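## Task

Move the red bin, and no other bin, over the benches to the bench edge where three of the arms are mounted. Set the hook down next to that bin, lying flat on the bench, with its handle sticking out past that edge. Every other object must stay on whatever it rests on now. The result only counts if it holds without a robot supporting it. Finally open the grippers and move the arms away.

## Robot and tools

ROBOTS. Four identical i2rt Big YAM arms, named arm1, arm2, arm3 and arm4. Each has six revolute joints, a two-finger gripper and a wrist camera. Three of them stand along one bench edge, which is the target edge. Two fixed cameras, room_a and room_b, watch the room. The hand can reach roughly 1.0 m from the joint 1 axis. Joints move at different speeds, so the hand can sweep a wide, curved path between postures. The arms do not wait for one another.

FRAME. There is one shared scene frame with its origin on the floor and +z up. "hand" means the point midway between the fingertips. Its z axis runs along the fingers, and the fingers open and close along its y axis. Each arm's foot pose is real but is never printed.

JOINTS. All joint values are absolute targets in radians, and the gripper is in metres. The tolerance for counting a joint as arrived is given in brackets.
- joint1_rad: -2.879 to 2.879 (±0.045). Turns the arm about its foot. Positive is counter-clockwise seen from above, and 0 faces the way the foot points.
- joint2_rad: 0 to 3.141 (±0.14). Shoulder. At 0 the upper arm lies roughly level, pointing back; larger values raise it and then bring it forward.
- joint3_rad: 0 to 3.019 (±0.09). Elbow. At 0 it is folded shut; larger values open it.
- joint4_rad: -1.692 to 1.57 (±0.055). Hand pitch. Positive tips the fingers up.
- joint5_rad: -1.57 to 1.57 (±0.03). Sideways swing of the hand. Positive is toward the arm's right.
- joint6_rad: -2.094 to 2.094 (±0.035). Hand roll. Positive is clockwise when viewed from behind the hand.
- gripper_m: 0 to 0.093 (±0.003). The gap between the fingertips. Grip force is about 50–62 N per pad, and lower on some units.
With joints 1 and 6 at 0 and the hand level and pointing forward, the camera sits on top of the hand and looks at the fingertips.

TOOLS
- execute_actions(actions, cameras). actions is a list holding either no action or exactly one. The action is an object keyed by arm name, and each arm takes {"joints": {...}} with any subset of the joint names above set to absolute targets. There is one entry per arm, not a combined list. Example: {"arm1": {"joints": {"gripper_m": 0.05}}, "arm2": {"joints": {"joint1_rad": 0.3}}}. All the named motions start together and may finish at different times. One action runs for at most 15 s. A joint or arm you leave out may keep pushing toward an earlier target. An unknown key or an out-of-range value rejects the whole call, and nothing moves. cameras is a list chosen from arm1_cam_wrist to arm4_cam_wrist, room_a, room_b or "all". Leaving it out or passing null gives every camera, and [] gives none. An empty actions list just returns the current state and images.
- wait(seconds): 0 to 10. Commands nothing new and returns the state and images.
- zoom_image(camera, region): region is [x0, y0, x1, y1] in pixels of that camera's latest full image, with the origin at the top-left, and covers at most 504×504. Wrist images are 616×616 fisheye, and room images are 672×504.
- read_manual(section): returns licence texts only ("licences").
- finished_scene(scene): pass the number of the current scene. It cannot be undone, and its result gives the next task. Call it only after the arrangement is stable, the grippers are open and the arms are clear. Replying without any tool call ends everything.

RESULT LINES. The "pictures" line lists the cameras in the same order as the images. joint_positions reports the current joints, and gripper_m is the sum of the two finger joints. Torques are listed per arm joint and are raw drive output, with per-unit offset, scale and noise, so they are not a clean contact signal. joint_status tells how each commanded motion ended:
- off_target: the joint stopped short and may still be pushing.
- contact_stop: the joint holds where it stopped.
- time_out: the joint may keep its target, or a nearby capped one, and keep pushing, and on_its_own will name it.
- not_followed: the collision-avoidance check held back that arm's targets, and a "joint command not followed" line with a "cause:" appears. The arm may retry those targets on later actions. A gripper command in the same action still runs.
- limit_stop_at_motor_heat: the arm stopped because of heat. Send the target again.

on_its_own lists joints you did not command. Its "held at" value is the held target, not the joint's actual position. If a result reports a stop, any later motion calls in the same reply are skipped.

CAUTIONS. Never let objects fall to the floor or leave the work area, because that ends the scene. A robot-on-robot press is fatal, and a hard hit may be too. The self and inter-arm check ignores fingers, gripper housings and wrist cameras, and it can react late. The arms do not stop on contact and can push hard. To relieve a push, command a joint to its reported position. A target very close to the current position may produce no motion. Joints holding a load sink slowly. Holding loads and pushing heat the motors, including while you think, because the simulation keeps running. A MOTOR HOT warning comes at 85 °C, and at 100 °C the arm drops everything and falls (OVER-TEMPERATURE FAULT). Loose objects may sometimes get a brief nudge. Avoid drops, slips, slams and hard pushes, and keep the total motion short.

Each tool is called by a JSON object that holds its "api" and its "payload", one argument or row to a line.

## Session

{"api": "execute_actions", "payload": {
  "actions": []
}}

Scene clock: 0.00 s.
Joint torques (N m, as the arm reports them, + toward a larger angle): no reading
Motor temperatures (°C, as the motors report them): arm1=[21 23 23 21 21 21] | arm2=[23 23 21 21 22 21] | arm3=[20 23 22 21 23 23] | arm4=[21 21 22 21 23 23]
arm1.joint_positions: joint1_rad=-0.773 joint2_rad=+0.369 joint3_rad=+1.589 joint4_rad=-1.388 joint5_rad=+0.042 joint6_rad=+0.572 gripper_m=+0.095
arm1.joint_status: not commanded
arm1.hand: x=-0.6487 y=-0.5520 z=+1.4186 quat_wxyz=(-0.532, +0.023, -0.766, -0.360) (m; scene frame)
arm2.joint_positions: joint1_rad=-0.761 joint2_rad=+0.637 joint3_rad=+1.636 joint4_rad=-1.459 joint5_rad=-0.036 joint6_rad=-0.392 gripper_m=+0.095
arm2.joint_status: not commanded
arm2.hand: x=+0.3349 y=-0.4455 z=+1.4115 quat_wxyz=(-0.506, +0.536, -0.656, -0.163) (m; scene frame)
arm3.joint_positions: joint1_rad=+0.238 joint2_rad=+0.330 joint3_rad=+1.647 joint4_rad=-1.417 joint5_rad=+0.102 joint6_rad=+0.696 gripper_m=+0.094
arm3.joint_status: not commanded
arm3.hand: x=+1.2133 y=-0.5796 z=+1.4392 quat_wxyz=(-0.263, +0.348, -0.651, -0.622) (m; scene frame)
arm4.joint_positions: joint1_rad=-0.500 joint2_rad=+0.513 joint3_rad=+1.408 joint4_rad=-1.552 joint5_rad=+0.256 joint6_rad=+0.541 gripper_m=+0.094
arm4.joint_status: not commanded
arm4.hand: x=-0.8517 y=+1.6829 z=+1.2688 quat_wxyz=(-0.228, -0.879, -0.151, +0.392) (m; scene frame)
pictures: arm1_cam_wrist, arm2_cam_wrist, arm3_cam_wrist, arm4_cam_wrist, room_a, room_b
Images, in order (width x height): arm1_cam_wrist 616x616, arm2_cam_wrist 616x616, arm3_cam_wrist 616x616, arm4_cam_wrist 616x616, room_a 672x504, room_b 672x504.

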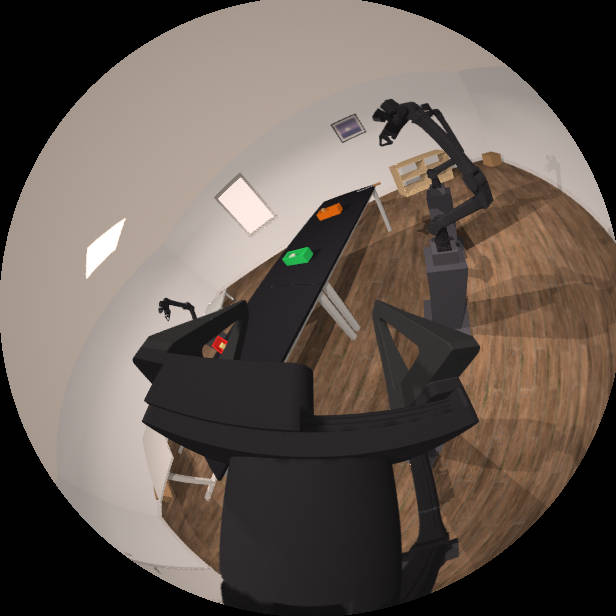

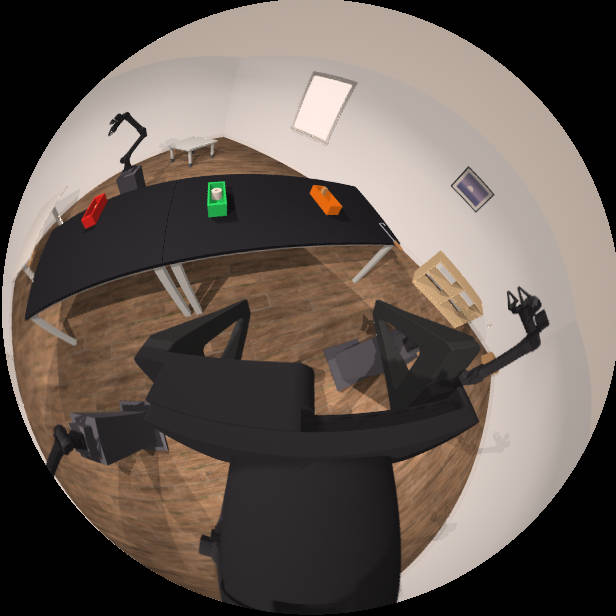

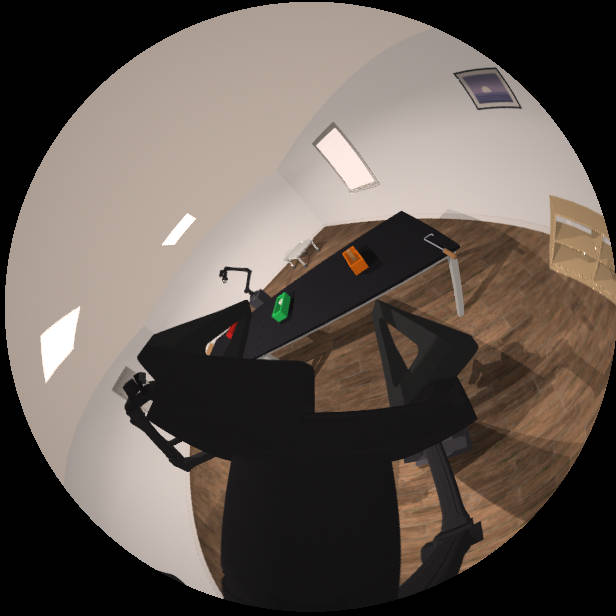

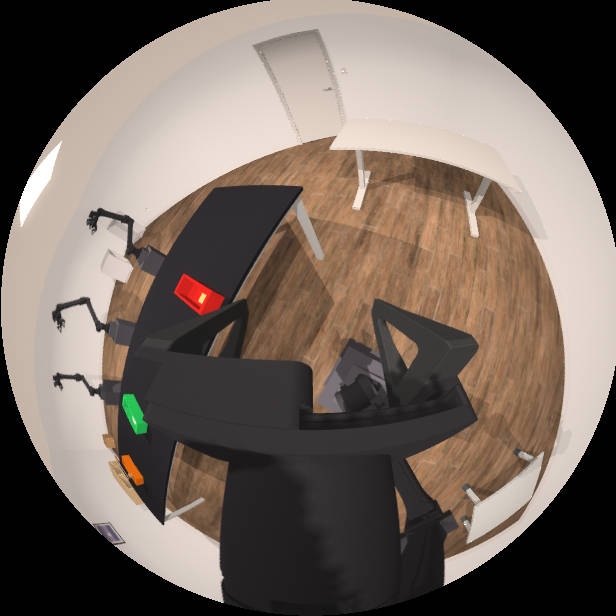

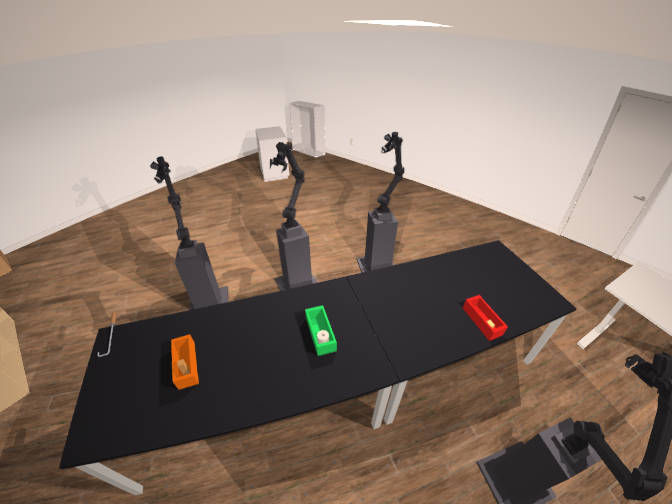

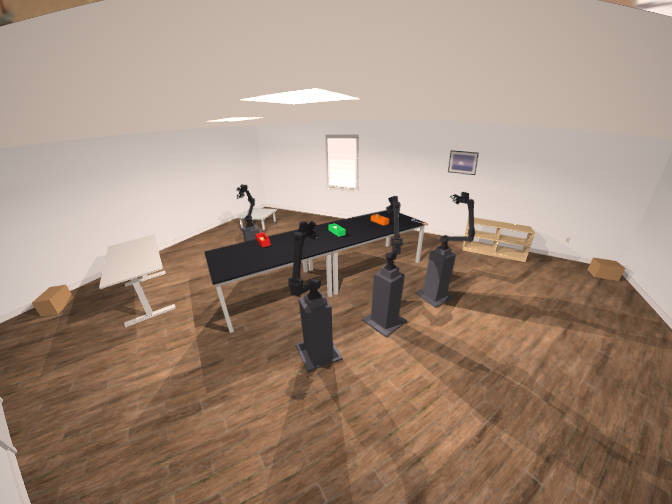

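{"api": "execute_actions", "payload": {
  "actions": [
    {"arm3":{"joints":{"joint1_rad":-0.75,"joint2_rad":1.5,"joint3_rad":1.5,"joint4_rad":-0.8,"joint5_rad":0,"joint6_rad":0}},"arm4":{"joints":{"joint1_rad":0,"joint2_rad":1.5,"joint3_rad":1.5,"joint4_rad":-0.8,"joint5_rad":0,"joint6_rad":0}},"arm1":{"joints":{"joint1_rad":0.2,"joint2_rad":1.5,"joint3_rad":1.5,"joint4_rad":-0.8,"joint5_rad":0,"joint6_rad":0}}}
  ]
}}

{"api": "zoom_image", "payload": {
  "camera": "room_a",
  "region": [50, 220, 290, 400]
}}

Scene clock: 15.00 s.
Joint torques (N m, as the arm reports them, + toward a larger angle): arm1=[ -1.29 -14.    12.38   3.31   0.09   0.01] | arm2=[-0.6   3.41  7.31  2.29 -0.16  0.01] | arm3=[  1.77 -15.82  12.56   2.33   0.03  -0.12] | arm4=[  0.92 -13.76  10.82   1.83  -0.01  -0.23]
Motor temperatures (°C, as the motors report them): arm1=[21 23 25 22 21 21] | arm2=[23 23 23 21 22 21] | arm3=[20 23 23 21 23 23] | arm4=[21 21 27 21 23 23]
arm1.joint_positions: joint1_rad=+0.210 joint2_rad=+1.507 joint3_rad=+1.490 joint4_rad=-0.822 joint5_rad=+0.000 joint6_rad=+0.012 gripper_m=+0.095
arm1.joint_status: all done
arm1.hand: x=-0.7564 y=+0.0208 z=+1.0911 quat_wxyz=(-0.237, +0.682, -0.639, -0.265) (m; scene frame)
arm2.joint_positions: joint1_rad=-0.761 joint2_rad=+0.637 joint3_rad=+1.636 joint4_rad=-1.459 joint5_rad=-0.036 joint6_rad=-0.392 gripper_m=+0.095
arm2.joint_status: not commanded
arm2.hand: x=+0.3349 y=-0.4455 z=+1.4115 quat_wxyz=(-0.506, +0.536, -0.656, -0.163) (m; scene frame)
arm3.joint_positions: joint1_rad=-0.760 joint2_rad=+1.505 joint3_rad=+1.490 joint4_rad=-0.812 joint5_rad=-0.001 joint6_rad=+0.009 gripper_m=+0.094
arm3.joint_status: all done
arm3.hand: x=+1.6440 y=-0.1788 z=+1.1102 quat_wxyz=(-0.341, +0.343, -0.864, -0.142) (m; scene frame)
arm4.joint_positions: joint1_rad=+0.003 joint2_rad=+1.508 joint3_rad=+1.486 joint4_rad=-0.817 joint5_rad=+0.001 joint6_rad=+0.016 gripper_m=+0.094
arm4.joint_status: all done
arm4.hand: x=-0.7675 y=+1.1781 z=+1.0666 quat_wxyz=(-0.250, -0.684, -0.635, +0.259) (m; scene frame)
pictures: arm1_cam_wrist, arm2_cam_wrist, arm3_cam_wrist, arm4_cam_wrist, room_a, room_b
Images, in order (width x height): arm1_cam_wrist 616x616, arm2_cam_wrist 616x616, arm3_cam_wrist 616x616, arm4_cam_wrist 616x616, room_a 672x504, room_b 672x504.

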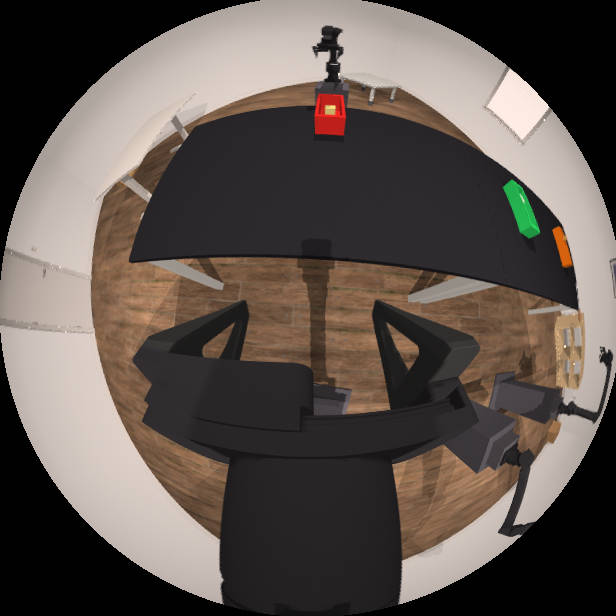

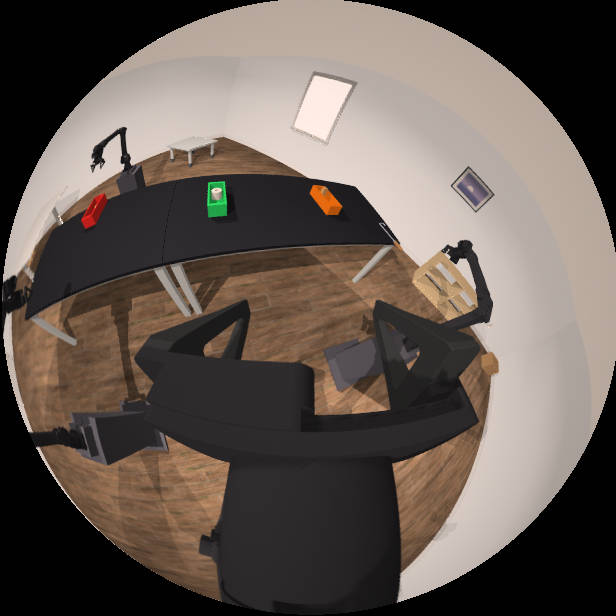

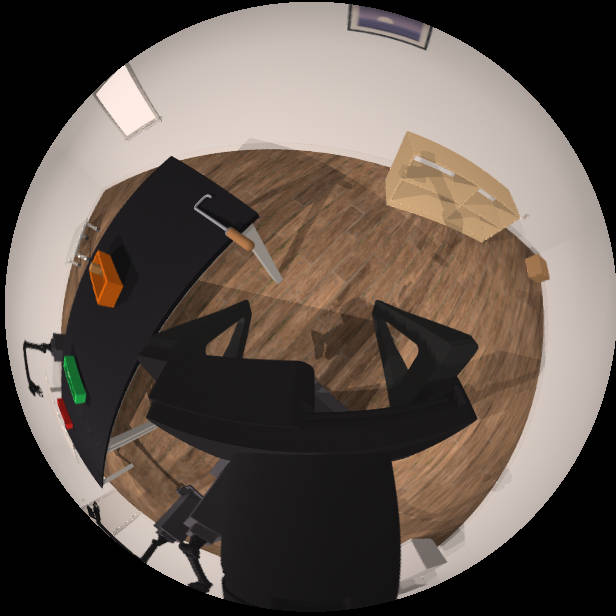

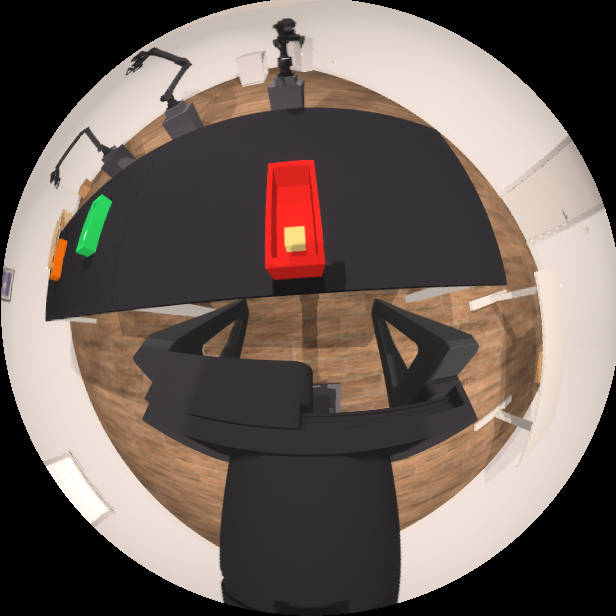

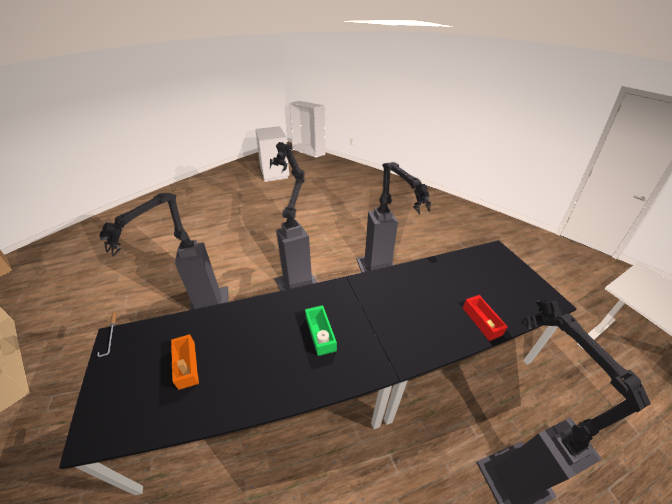

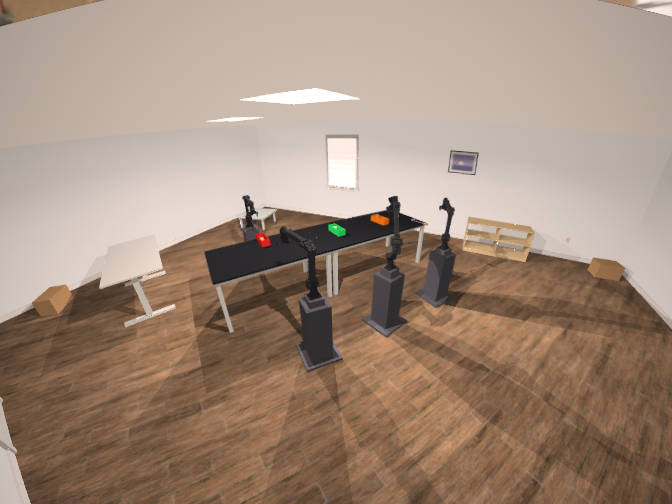

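Region (50, 220, 290, 400) of room_a's 672x504 image, scaled by 2.100, with more detail than that image has; it fills the top 378 rows of this view, and the rest is white.

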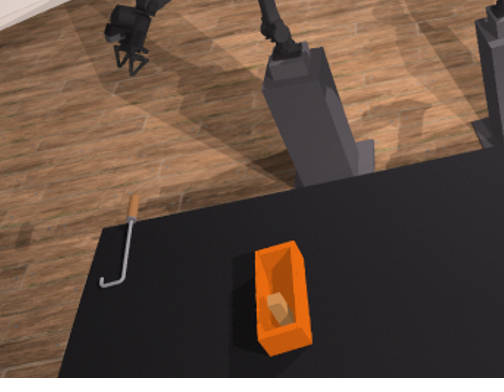

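{"api": "execute_actions", "payload": {
  "actions": [
    {"arm3":{"joints":{"joint1_rad":-0.78,"joint2_rad":2.34,"joint3_rad":1.506,"joint4_rad":0.834,"joint5_rad":-0.83}},"arm4":{"joints":{"joint1_rad":0.04,"joint2_rad":1.95,"joint3_rad":0.75,"joint4_rad":1.2,"gripper_m":0.06}}}
  ],
  "cameras": ["arm3_cam_wrist","arm4_cam_wrist","room_a"]
}}

Scene clock: 29.83 s.
Joint torques (N m, as the arm reports them, + toward a larger angle): arm1=[ -1.28 -13.97  12.37   3.24   0.09  -0.01] | arm2=[-0.58  3.44  7.28  2.39 -0.16  0.02] | arm3=[  0.52 -23.85   9.9    2.57  -0.13  -0.13] | arm4=[  1.04 -13.47   4.26   2.25  -0.02  -0.23]
Motor temperatures (°C, as the motors report them): arm1=[21 24 28 22 21 21] | arm2=[23 23 24 21 22 21] | arm3=[20 25 27 21 23 23] | arm4=[21 23 30 21 23 23]
arm1.joint_positions: joint1_rad=+0.210 joint2_rad=+1.507 joint3_rad=+1.490 joint4_rad=-0.822 joint5_rad=+0.000 joint6_rad=+0.011 gripper_m=+0.095
arm1.joint_status: not commanded
arm1.hand: x=-0.7564 y=+0.0208 z=+1.0911 quat_wxyz=(-0.237, +0.682, -0.639, -0.265) (m; scene frame)
arm2.joint_positions: joint1_rad=-0.761 joint2_rad=+0.637 joint3_rad=+1.636 joint4_rad=-1.459 joint5_rad=-0.036 joint6_rad=-0.392 gripper_m=+0.095
arm2.joint_status: not commanded
arm2.hand: x=+0.3349 y=-0.4455 z=+1.4115 quat_wxyz=(-0.506, +0.536, -0.656, -0.163) (m; scene frame)
arm3.joint_positions: joint1_rad=-0.773 joint2_rad=+2.333 joint3_rad=+1.490 joint4_rad=+0.821 joint5_rad=-0.826 joint6_rad=+0.008 gripper_m=+0.094
arm3.joint_status: all done
arm3.hand: x=+1.6840 y=+0.0230 z=+0.8548 quat_wxyz=(-0.492, +0.498, -0.503, -0.506) (m; scene frame)
arm4.joint_positions: joint1_rad=+0.041 joint2_rad=+1.948 joint3_rad=+0.756 joint4_rad=+1.180 joint5_rad=+0.001 joint6_rad=+0.015 gripper_m=+0.060
arm4.joint_status: all done
arm4.hand: x=-0.7435 y=+1.1760 z=+0.8450 quat_wxyz=(-0.498, -0.511, -0.492, +0.499) (m; scene frame)
pictures: arm3_cam_wrist, arm4_cam_wrist, room_a
Images, in order (width x height): arm3_cam_wrist 616x616, arm4_cam_wrist 616x616, room_a 672x504.

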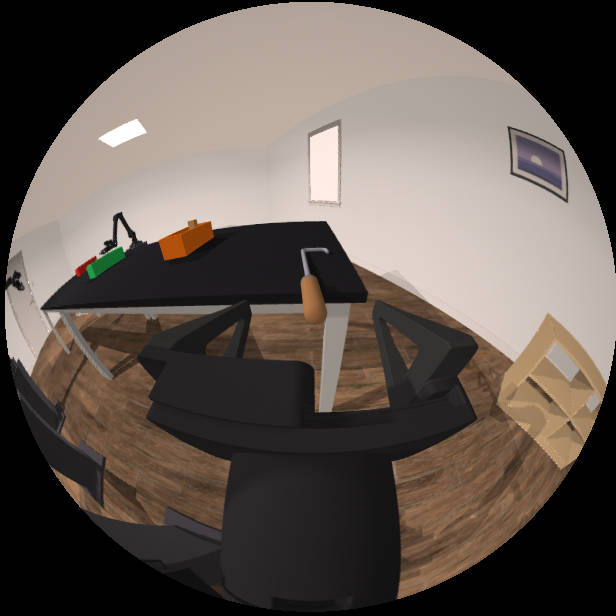

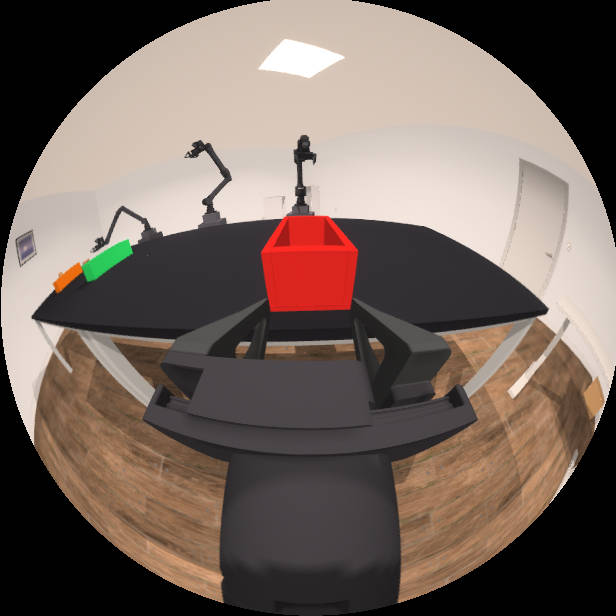

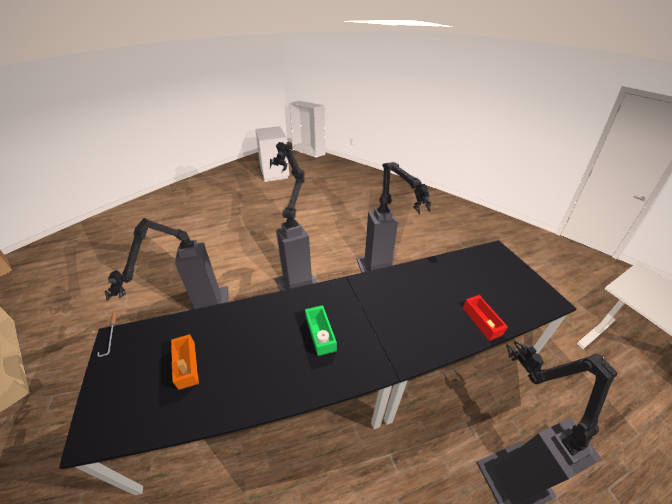

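{"api": "execute_actions", "payload": {
  "actions": [
    {"arm3":{"joints":{"joint1_rad":-0.735,"joint2_rad":2.574,"joint3_rad":1.712,"joint4_rad":0.87,"joint5_rad":-0.775}},"arm4":{"joints":{"joint2_rad":2.133,"joint3_rad":1.178,"joint4_rad":0.82}}}
  ],
  "cameras": ["arm3_cam_wrist","arm4_cam_wrist","room_a"]
}}

Scene clock: 38.23 s.
Joint torques (N m, as the arm reports them, + toward a larger angle): arm1=[ -1.3  -13.96  12.38   3.25   0.1   -0.01] | arm2=[-0.34  3.34  7.13  2.36 -0.16  0.02] | arm3=[  0.84 -26.53  11.3    2.29   0.08  -0.14] | arm4=[  1.07 -16.95   8.75   0.96   0.07  -0.23]
Motor temperatures (°C, as the motors report them): arm1=[21 25 29 22 21 21] | arm2=[23 23 24 21 22 21] | arm3=[20 26 27 21 23 23] | arm4=[21 24 28 21 23 23]
arm1.joint_positions: joint1_rad=+0.210 joint2_rad=+1.507 joint3_rad=+1.490 joint4_rad=-0.822 joint5_rad=+0.000 joint6_rad=+0.011 gripper_m=+0.095
arm1.joint_status: not commanded
arm1.hand: x=-0.7564 y=+0.0208 z=+1.0911 quat_wxyz=(-0.237, +0.682, -0.639, -0.265) (m; scene frame)
arm2.joint_positions: joint1_rad=-0.761 joint2_rad=+0.637 joint3_rad=+1.636 joint4_rad=-1.459 joint5_rad=-0.036 joint6_rad=-0.392 gripper_m=+0.095
arm2.joint_status: not commanded
arm2.hand: x=+0.3349 y=-0.4455 z=+1.4115 quat_wxyz=(-0.506, +0.536, -0.656, -0.163) (m; scene frame)
arm3.joint_positions: joint1_rad=-0.737 joint2_rad=+2.576 joint3_rad=+1.675 joint4_rad=+0.861 joint5_rad=-0.778 joint6_rad=+0.008 gripper_m=+0.094
arm3.joint_status: all done
arm3.hand: x=+1.6902 y=+0.0614 z=+0.7558 quat_wxyz=(-0.489, +0.495, -0.512, -0.503) (m; scene frame)
arm4.joint_positions: joint1_rad=+0.041 joint2_rad=+2.126 joint3_rad=+1.144 joint4_rad=+0.834 joint5_rad=-0.001 joint6_rad=+0.015 gripper_m=+0.060
arm4.joint_status: all done
arm4.hand: x=-0.7453 y=+1.0529 z=+0.8088 quat_wxyz=(-0.463, -0.543, -0.525, +0.463) (m; scene frame)
pictures: arm3_cam_wrist, arm4_cam_wrist, room_a
Images, in order (width x height): arm3_cam_wrist 616x616, arm4_cam_wrist 616x616, room_a 672x504.

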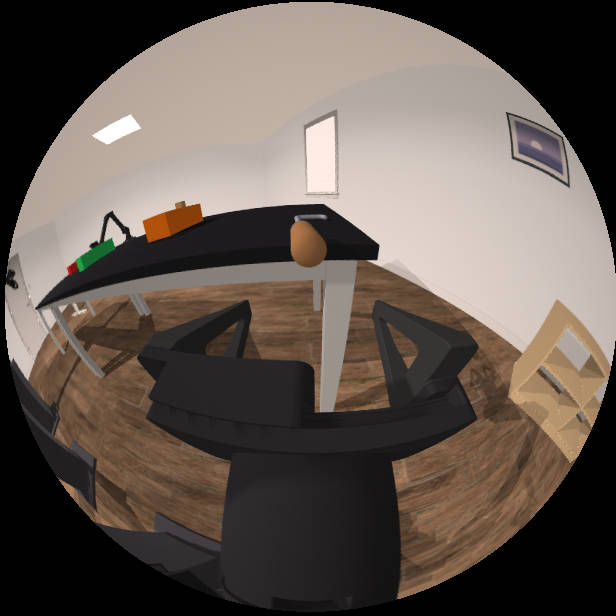

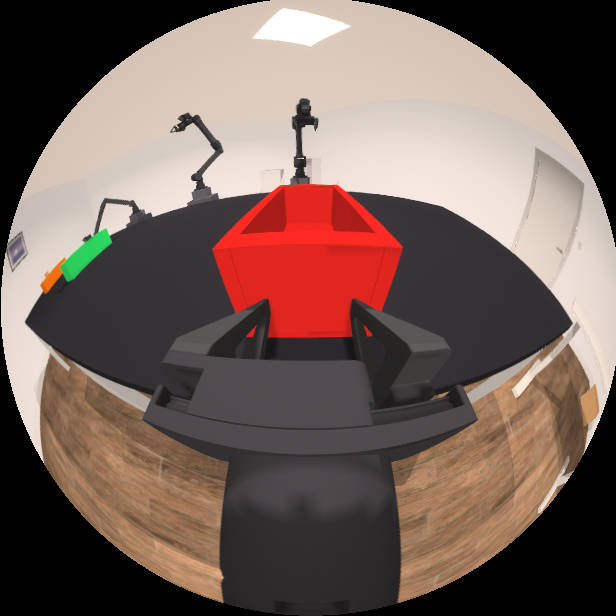

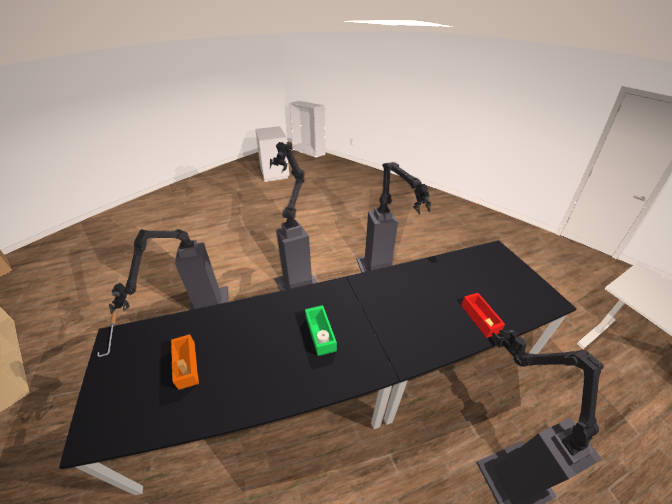

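{"api": "execute_actions", "payload": {
  "actions": [
    {"arm3":{"joints":{"joint1_rad":-0.655,"joint2_rad":2.666,"joint3_rad":2.0,"joint4_rad":0.70,"joint5_rad":-0.70}},"arm4":{"joints":{"joint2_rad":2.303,"joint3_rad":1.57,"joint4_rad":0.61}}}
  ],
  "cameras": ["arm3_cam_wrist","arm4_cam_wrist","room_a"]
}}

Scene clock: 45.40 s.
Joint torques (N m, as the arm reports them, + toward a larger angle): arm1=[ -1.28 -14.    12.37   3.24   0.1   -0.01] | arm2=[-0.42  3.22  7.25  2.46 -0.16  0.01] | arm3=[ -0.06 -26.47  12.55   1.63   0.14  -0.12] | arm4=[  1.09 -19.19  11.14   1.06   0.06  -0.2 ]
Motor temperatures (°C, as the motors report them): arm1=[21 25 30 22 21 21] | arm2=[23 23 24 21 22 21] | arm3=[20 27 28 21 23 23] | arm4=[21 25 29 21 23 23]
arm1.joint_positions: joint1_rad=+0.210 joint2_rad=+1.507 joint3_rad=+1.490 joint4_rad=-0.822 joint5_rad=+0.000 joint6_rad=+0.011 gripper_m=+0.095
arm1.joint_status: not commanded
arm1.hand: x=-0.7564 y=+0.0208 z=+1.0911 quat_wxyz=(-0.237, +0.682, -0.639, -0.265) (m; scene frame)
arm2.joint_positions: joint1_rad=-0.761 joint2_rad=+0.637 joint3_rad=+1.636 joint4_rad=-1.459 joint5_rad=-0.036 joint6_rad=-0.392 gripper_m=+0.095
arm2.joint_status: not commanded
arm2.hand: x=+0.3349 y=-0.4455 z=+1.4115 quat_wxyz=(-0.506, +0.536, -0.656, -0.163) (m; scene frame)
arm3.joint_positions: joint1_rad=-0.646 joint2_rad=+2.651 joint3_rad=+1.965 joint4_rad=+0.707 joint5_rad=-0.703 joint6_rad=+0.008 gripper_m=+0.094
arm3.joint_status: all done
arm3.hand: x=+1.6847 y=+0.1554 z=+0.7997 quat_wxyz=(-0.507, +0.499, -0.487, -0.507) (m; scene frame)
arm4.joint_positions: joint1_rad=+0.041 joint2_rad=+2.280 joint3_rad=+1.523 joint4_rad=+0.622 joint5_rad=-0.001 joint6_rad=+0.012 gripper_m=+0.060
arm4.joint_status: all done
arm4.hand: x=-0.7475 y=+0.9462 z=+0.8249 quat_wxyz=(-0.466, -0.540, -0.522, +0.467) (m; scene frame)
pictures: arm3_cam_wrist, arm4_cam_wrist, room_a
Images, in order (width x height): arm3_cam_wrist 616x616, arm4_cam_wrist 616x616, room_a 672x504.

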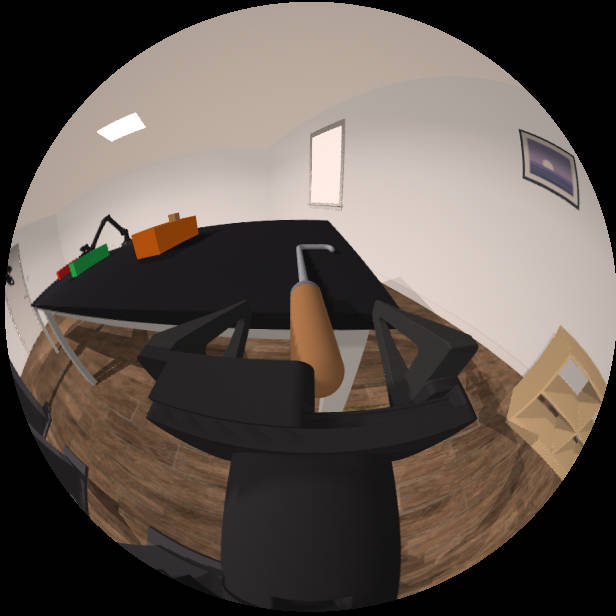

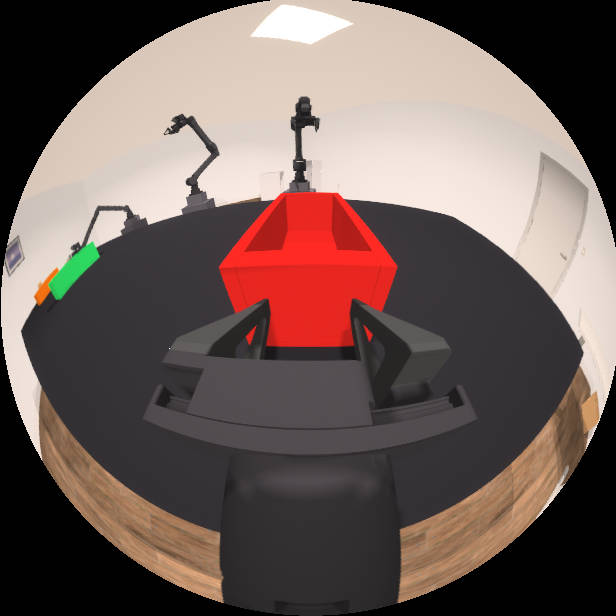

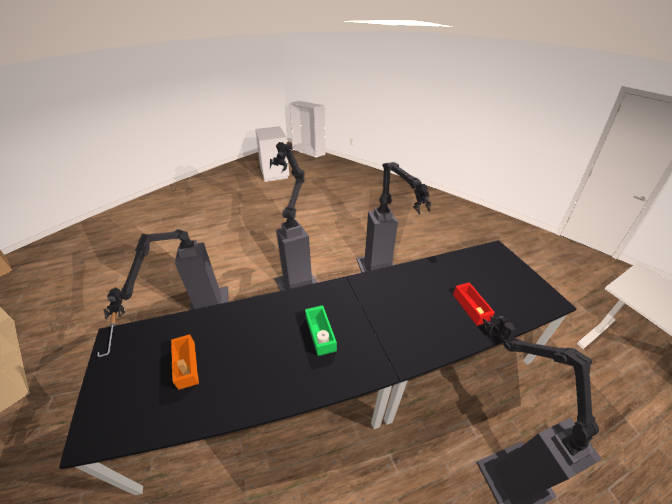

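{"api": "execute_actions", "payload": {
  "actions": [
    {"arm3":{"joints":{"joint2_rad":2.68}},"arm4":{"joints":{"joint2_rad":2.545,"joint3_rad":2.04,"joint4_rad":0.38}}}
  ],
  "cameras": ["arm3_cam_wrist","arm4_cam_wrist"]
}}

Scene clock: 50.47 s.
Joint torques (N m, as the arm reports them, + toward a larger angle): arm1=[ -1.26 -13.97  12.37   3.25   0.1   -0.01] | arm2=[-0.75  3.67  7.24  2.39 -0.19  0.  ] | arm3=[  0.23 -26.1   12.57   1.66   0.15  -0.13] | arm4=[  1.12 -21.69  13.15   1.07   0.05  -0.21]
Motor temperatures (°C, as the motors report them): arm1=[21 25 30 22 21 21] | arm2=[23 23 24 21 22 21] | arm3=[20 28 28 21 23 23] | arm4=[21 26 31 21 23 23]
arm1.joint_positions: joint1_rad=+0.210 joint2_rad=+1.507 joint3_rad=+1.490 joint4_rad=-0.822 joint5_rad=+0.000 joint6_rad=+0.011 gripper_m=+0.095
arm1.joint_status: not commanded
arm1.hand: x=-0.7564 y=+0.0208 z=+1.0911 quat_wxyz=(-0.237, +0.682, -0.639, -0.265) (m; scene frame)
arm2.joint_positions: joint1_rad=-0.761 joint2_rad=+0.637 joint3_rad=+1.636 joint4_rad=-1.459 joint5_rad=-0.036 joint6_rad=-0.392 gripper_m=+0.095
arm2.joint_status: not commanded
arm2.hand: x=+0.3349 y=-0.4455 z=+1.4115 quat_wxyz=(-0.506, +0.536, -0.656, -0.163) (m; scene frame)
arm3.joint_positions: joint1_rad=-0.646 joint2_rad=+2.651 joint3_rad=+1.965 joint4_rad=+0.707 joint5_rad=-0.703 joint6_rad=+0.008 gripper_m=+0.094
arm3.joint_status: all done
arm3.hand: x=+1.6847 y=+0.1554 z=+0.7997 quat_wxyz=(-0.507, +0.499, -0.487, -0.507) (m; scene frame)
arm4.joint_positions: joint1_rad=+0.041 joint2_rad=+2.514 joint3_rad=+1.981 joint4_rad=+0.391 joint5_rad=-0.001 joint6_rad=+0.012 gripper_m=+0.060
arm4.joint_status: all done
arm4.hand: x=-0.7493 y=+0.8469 z=+0.8165 quat_wxyz=(-0.464, -0.542, -0.524, +0.466) (m; scene frame)
pictures: arm3_cam_wrist, arm4_cam_wrist
Images, in order (width x height): arm3_cam_wrist 616x616, arm4_cam_wrist 616x616.

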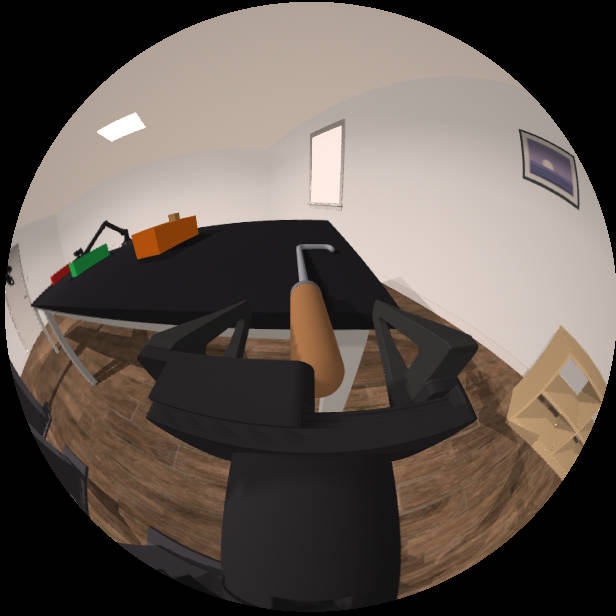

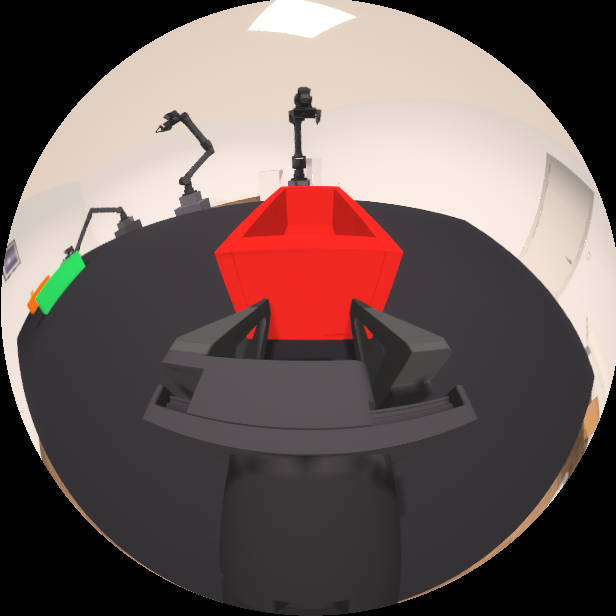

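{"api": "execute_actions", "payload": {
  "actions": [
    {"arm3":{"joints":{"joint2_rad":2.70,"joint4_rad":0.68}},"arm4":{"joints":{"joint2_rad":2.82,"joint3_rad":2.6,"joint4_rad":0.1}}}
  ],
  "cameras": ["arm3_cam_wrist","arm1_cam_wrist","room_a"]
}}

Scene clock: 58.10 s.
Joint torques (N m, as the arm reports them, + toward a larger angle): arm1=[ -1.29 -14.02  12.38   3.24   0.1   -0.01] | arm2=[-0.87  3.42  7.19  2.28 -0.18 -0.01] | arm3=[  0.2  -26.09  12.61   1.67   0.12  -0.12] | arm4=[  1.12 -23.6   14.67   1.06   0.05  -0.2 ]
Motor temperatures (°C, as the motors report them): arm1=[21 26 31 22 21 21] | arm2=[23 23 24 21 22 21] | arm3=[20 29 29 21 23 23] | arm4=[21 28 35 21 23 23]
arm1.joint_positions: joint1_rad=+0.210 joint2_rad=+1.507 joint3_rad=+1.490 joint4_rad=-0.822 joint5_rad=+0.000 joint6_rad=+0.011 gripper_m=+0.095
arm1.joint_status: not commanded
arm1.hand: x=-0.7564 y=+0.0208 z=+1.0911 quat_wxyz=(-0.237, +0.682, -0.639, -0.265) (m; scene frame)
arm2.joint_positions: joint1_rad=-0.761 joint2_rad=+0.637 joint3_rad=+1.636 joint4_rad=-1.459 joint5_rad=-0.036 joint6_rad=-0.392 gripper_m=+0.095
arm2.joint_status: not commanded
arm2.hand: x=+0.3349 y=-0.4455 z=+1.4115 quat_wxyz=(-0.506, +0.536, -0.656, -0.163) (m; scene frame)
arm3.joint_positions: joint1_rad=-0.646 joint2_rad=+2.671 joint3_rad=+1.965 joint4_rad=+0.687 joint5_rad=-0.703 joint6_rad=+0.008 gripper_m=+0.094
arm3.joint_status: all done
arm3.hand: x=+1.6831 y=+0.1536 z=+0.7782 quat_wxyz=(-0.493, +0.500, -0.501, -0.506) (m; scene frame)
arm4.joint_positions: joint1_rad=+0.041 joint2_rad=+2.785 joint3_rad=+2.535 joint4_rad=+0.112 joint5_rad=-0.001 joint6_rad=+0.012 gripper_m=+0.060
arm4.joint_status: all done
arm4.hand: x=-0.7507 y=+0.7735 z=+0.8186 quat_wxyz=(-0.465, -0.541, -0.523, +0.466) (m; scene frame)
pictures: arm1_cam_wrist, arm3_cam_wrist, room_a
Images, in order (width x height): arm1_cam_wrist 616x616, arm3_cam_wrist 616x616, room_a 672x504.

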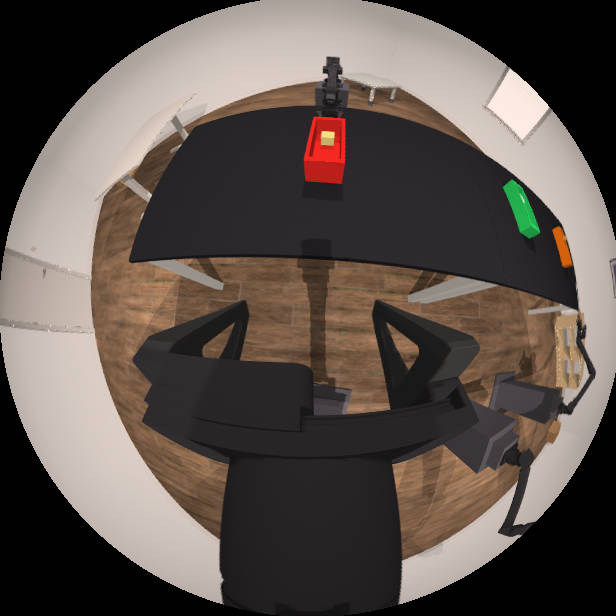

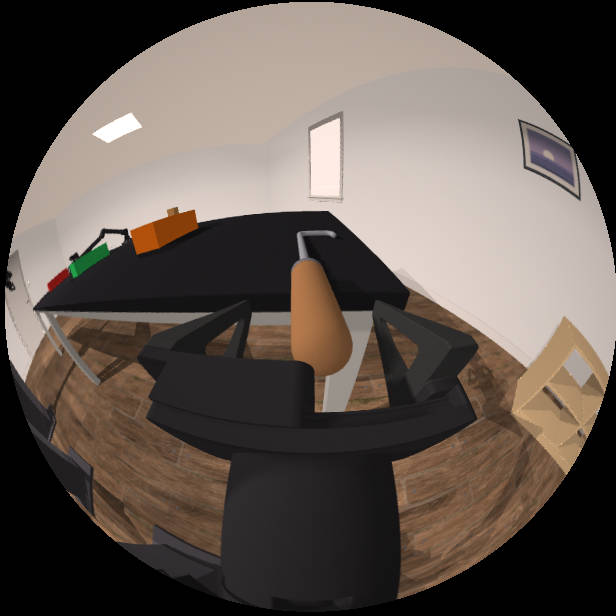

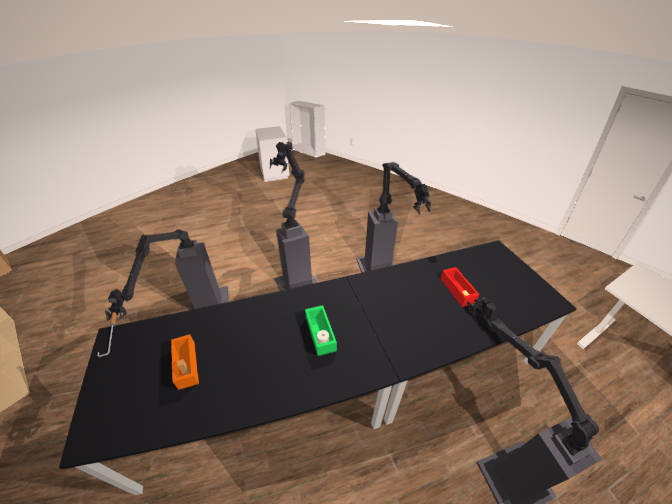

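{"api": "execute_actions", "payload": {
  "actions": [
    {"arm3":{"joints":{"gripper_m":0}},"arm4":{"joints":{"joint2_rad":2.3,"joint3_rad":1.57,"joint4_rad":0.8}}}
  ],
  "cameras": []
}}

{"api": "execute_actions", "payload": {
  "actions": [
    {"arm3":{"joints":{"joint2_rad":2.4}},"arm4":{"joints":{"joint2_rad":1.0,"joint3_rad":1,"joint4_rad":0}}}
  ],
  "cameras": ["arm3_cam_wrist"]
}}

{"api": "execute_actions", "payload": {
  "actions": [
    {"arm3":{"joints":{"joint1_rad":0.735,"joint5_rad":0.70}}}
  ],
  "cameras": []
}}

{"api": "execute_actions", "payload": {
  "actions": [
    {"arm3":{"joints":{"joint2_rad":2.66}}}
  ],
  "cameras": ["arm3_cam_wrist","room_a"]
}}

Scene clock: 66.20 s.
Joint torques (N m, as the arm reports them, + toward a larger angle): arm1=[ -1.31 -13.99  12.38   3.24   0.1   -0.01] | arm2=[-0.93  3.91  7.3   2.33 -0.2   0.03] | arm3=[  0.27 -26.11  12.56   1.69   0.11  -0.13] | arm4=[  1.11 -21.13   7.96   1.9    0.05  -0.2 ]
Motor temperatures (°C, as the motors report them): arm1=[21 26 31 22 21 21] | arm2=[23 23 25 21 22 21] | arm3=[20 29 30 21 23 23] | arm4=[21 30 38 21 23 23]
arm1.joint_positions: joint1_rad=+0.210 joint2_rad=+1.507 joint3_rad=+1.490 joint4_rad=-0.822 joint5_rad=+0.000 joint6_rad=+0.011 gripper_m=+0.095
arm1.joint_status: not commanded
arm1.hand: x=-0.7564 y=+0.0208 z=+1.0911 quat_wxyz=(-0.237, +0.682, -0.639, -0.265) (m; scene frame)
arm2.joint_positions: joint1_rad=-0.761 joint2_rad=+0.637 joint3_rad=+1.636 joint4_rad=-1.459 joint5_rad=-0.036 joint6_rad=-0.392 gripper_m=+0.095
arm2.joint_status: not commanded
arm2.hand: x=+0.3349 y=-0.4455 z=+1.4115 quat_wxyz=(-0.506, +0.536, -0.656, -0.163) (m; scene frame)
arm3.joint_positions: joint1_rad=-0.647 joint2_rad=+2.671 joint3_rad=+1.965 joint4_rad=+0.686 joint5_rad=-0.703 joint6_rad=+0.008 gripper_m=+0.031
arm3.joint_status: gripper_m off_target (ended at +0.031, target +0.000)
arm3.hand: x=+1.6838 y=+0.1533 z=+0.7781 quat_wxyz=(-0.493, +0.500, -0.501, -0.506) (m; scene frame)
arm4.joint_positions: joint1_rad=+0.041 joint2_rad=+2.307 joint3_rad=+1.568 joint4_rad=+0.789 joint5_rad=-0.001 joint6_rad=+0.012 gripper_m=+0.060
arm4.joint_status: all done
arm4.hand: x=-0.7478 y=+0.9335 z=+0.8669 quat_wxyz=(-0.513, -0.494, -0.478, +0.514) (m; scene frame)
pictures: none
No camera images: the call's "cameras" was empty. Leave "cameras" out to get every camera's image.

Scene clock: 67.97 s.
Joint torques (N m, as the arm reports them, + toward a larger angle): arm1=[ -1.3  -14.02  12.38   3.24   0.09  -0.01] | arm2=[-0.67  3.19  7.18  2.38 -0.16  0.  ] | arm3=[  0.08 -29.71  13.74   2.83   0.15  -0.09] | arm4=[ 1.04 -5.34  8.77  0.93  0.05 -0.21]
Motor temperatures (°C, as the motors report them): arm1=[21 26 31 22 21 21] | arm2=[23 23 25 21 22 21] | arm3=[20 30 30 21 23 23] | arm4=[21 29 37 21 23 23]
arm1.joint_positions: joint1_rad=+0.210 joint2_rad=+1.507 joint3_rad=+1.490 joint4_rad=-0.822 joint5_rad=+0.000 joint6_rad=+0.011 gripper_m=+0.095
arm1.joint_status: not commanded
arm1.hand: x=-0.7564 y=+0.0208 z=+1.0911 quat_wxyz=(-0.237, +0.682, -0.639, -0.265) (m; scene frame)
arm2.joint_positions: joint1_rad=-0.761 joint2_rad=+0.637 joint3_rad=+1.636 joint4_rad=-1.459 joint5_rad=-0.036 joint6_rad=-0.392 gripper_m=+0.095
arm2.joint_status: not commanded
arm2.hand: x=+0.3349 y=-0.4455 z=+1.4115 quat_wxyz=(-0.506, +0.536, -0.656, -0.163) (m; scene frame)
arm3.joint_positions: joint1_rad=-0.649 joint2_rad=+2.416 joint3_rad=+1.965 joint4_rad=+0.658 joint5_rad=-0.702 joint6_rad=+0.006 gripper_m=+0.031
arm3.joint_status: all done
arm3.hand: x=+1.6901 y=+0.1563 z=+0.9953 quat_wxyz=(-0.571, +0.490, -0.419, -0.509) (m; scene frame)
arm4.joint_positions: joint1_rad=+0.041 joint2_rad=+0.982 joint3_rad=+1.019 joint4_rad=+0.013 joint5_rad=-0.001 joint6_rad=+0.012 gripper_m=+0.060
arm4.joint_status: all done
arm4.hand: x=-0.7422 y=+1.2947 z=+1.2539 quat_wxyz=(-0.513, -0.494, -0.478, +0.515) (m; scene frame)
pictures: arm3_cam_wrist
Images, in order (width x height): arm3_cam_wrist 616x616.

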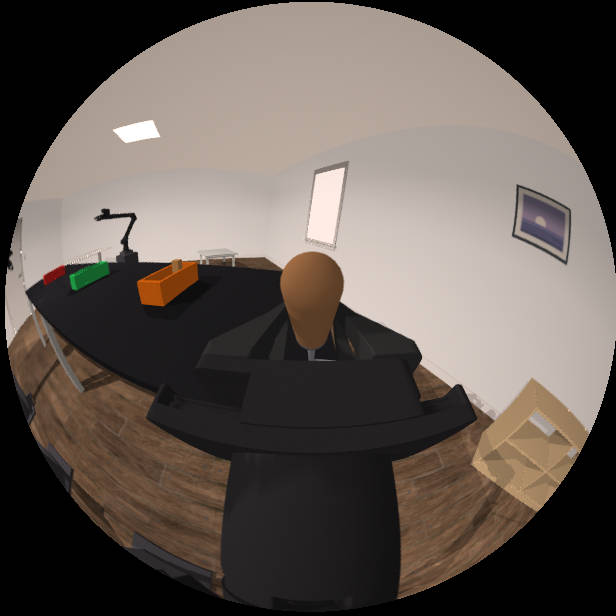

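Scene clock: 70.53 s.
Joint torques (N m, as the arm reports them, + toward a larger angle): arm1=[ -1.29 -13.99  12.38   3.24   0.1   -0.01] | arm2=[-0.99  3.53  7.34  2.43 -0.14 -0.01] | arm3=[  0.53 -28.76  13.69   2.11  -0.12   0.05] | arm4=[ 1.03 -5.24  8.76  0.93  0.05 -0.2 ]
Motor temperatures (°C, as the motors report them): arm1=[21 26 32 22 21 21] | arm2=[23 23 25 21 22 21] | arm3=[20 30 30 21 23 23] | arm4=[21 29 36 21 23 23]
arm1.joint_positions: joint1_rad=+0.210 joint2_rad=+1.507 joint3_rad=+1.490 joint4_rad=-0.822 joint5_rad=+0.000 joint6_rad=+0.011 gripper_m=+0.095
arm1.joint_status: not commanded
arm1.hand: x=-0.7564 y=+0.0208 z=+1.0911 quat_wxyz=(-0.237, +0.682, -0.639, -0.265) (m; scene frame)
arm2.joint_positions: joint1_rad=-0.761 joint2_rad=+0.637 joint3_rad=+1.636 joint4_rad=-1.459 joint5_rad=-0.036 joint6_rad=-0.392 gripper_m=+0.095
arm2.joint_status: not commanded
arm2.hand: x=+0.3349 y=-0.4455 z=+1.4115 quat_wxyz=(-0.506, +0.536, -0.656, -0.163) (m; scene frame)
arm3.joint_positions: joint1_rad=+0.730 joint2_rad=+2.407 joint3_rad=+1.965 joint4_rad=+0.673 joint5_rad=+0.701 joint6_rad=-0.008 gripper_m=+0.031
arm3.joint_status: all done
arm3.hand: x=+0.7227 y=+0.1593 z=+1.0006 quat_wxyz=(-0.514, +0.412, -0.486, -0.574) (m; scene frame)
arm4.joint_positions: joint1_rad=+0.041 joint2_rad=+0.982 joint3_rad=+1.019 joint4_rad=+0.013 joint5_rad=-0.001 joint6_rad=+0.012 gripper_m=+0.060
arm4.joint_status: not commanded
arm4.hand: x=-0.7422 y=+1.2947 z=+1.2539 quat_wxyz=(-0.513, -0.494, -0.478, +0.515) (m; scene frame)
pictures: none
No camera images: the call's "cameras" was empty. Leave "cameras" out to get every camera's image.

Scene clock: 71.90 s.
Joint torques (N m, as the arm reports them, + toward a larger angle): arm1=[ -1.3  -14.01  12.38   3.25   0.1   -0.01] | arm2=[-0.93  3.59  7.34  2.31 -0.17 -0.03] | arm3=[  0.95 -29.37  10.33   2.2    0.07   0.02] | arm4=[ 1.   -5.22  8.75  0.93  0.05 -0.2 ]
Motor temperatures (°C, as the motors report them): arm1=[21 26 32 22 21 21] | arm2=[23 23 25 21 22 21] | arm3=[20 30 30 21 23 23] | arm4=[21 28 36 21 23 23]
arm1.joint_positions: joint1_rad=+0.210 joint2_rad=+1.507 joint3_rad=+1.490 joint4_rad=-0.822 joint5_rad=+0.000 joint6_rad=+0.011 gripper_m=+0.095
arm1.joint_status: not commanded
arm1.hand: x=-0.7564 y=+0.0208 z=+1.0911 quat_wxyz=(-0.237, +0.682, -0.639, -0.265) (m; scene frame)
arm2.joint_positions: joint1_rad=-0.761 joint2_rad=+0.637 joint3_rad=+1.636 joint4_rad=-1.459 joint5_rad=-0.036 joint6_rad=-0.392 gripper_m=+0.095
arm2.joint_status: not commanded
arm2.hand: x=+0.3349 y=-0.4455 z=+1.4115 quat_wxyz=(-0.506, +0.536, -0.656, -0.163) (m; scene frame)
arm3.joint_positions: joint1_rad=+0.731 joint2_rad=+2.674 joint3_rad=+1.991 joint4_rad=+0.674 joint5_rad=+0.699 joint6_rad=-0.005 gripper_m=+0.031
arm3.joint_status: all done
arm3.hand: x=+0.7243 y=+0.1606 z=+0.7805 quat_wxyz=(-0.509, +0.499, -0.498, -0.494) (m; scene frame)
arm4.joint_positions: joint1_rad=+0.041 joint2_rad=+0.982 joint3_rad=+1.019 joint4_rad=+0.013 joint5_rad=-0.001 joint6_rad=+0.012 gripper_m=+0.060
arm4.joint_status: not commanded
arm4.hand: x=-0.7422 y=+1.2947 z=+1.2539 quat_wxyz=(-0.513, -0.494, -0.478, +0.515) (m; scene frame)
pictures: arm3_cam_wrist, room_a
Images, in order (width x height): arm3_cam_wrist 616x616, room_a 672x504.

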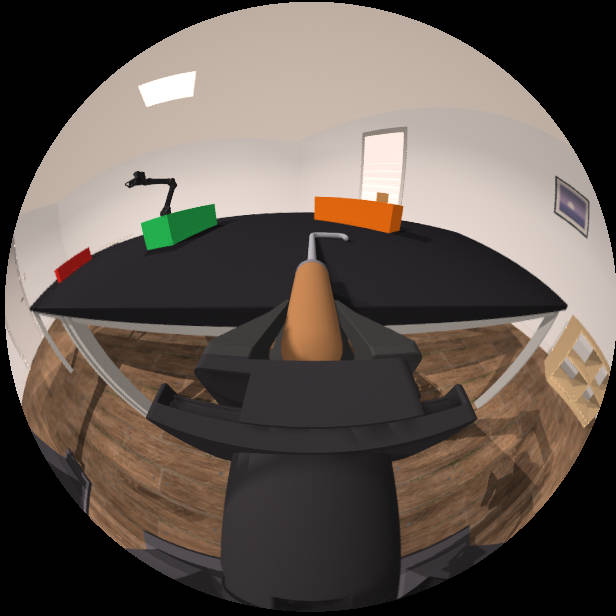

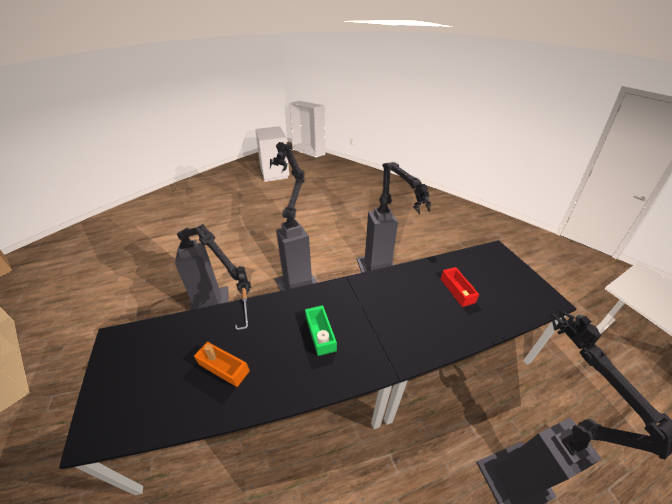

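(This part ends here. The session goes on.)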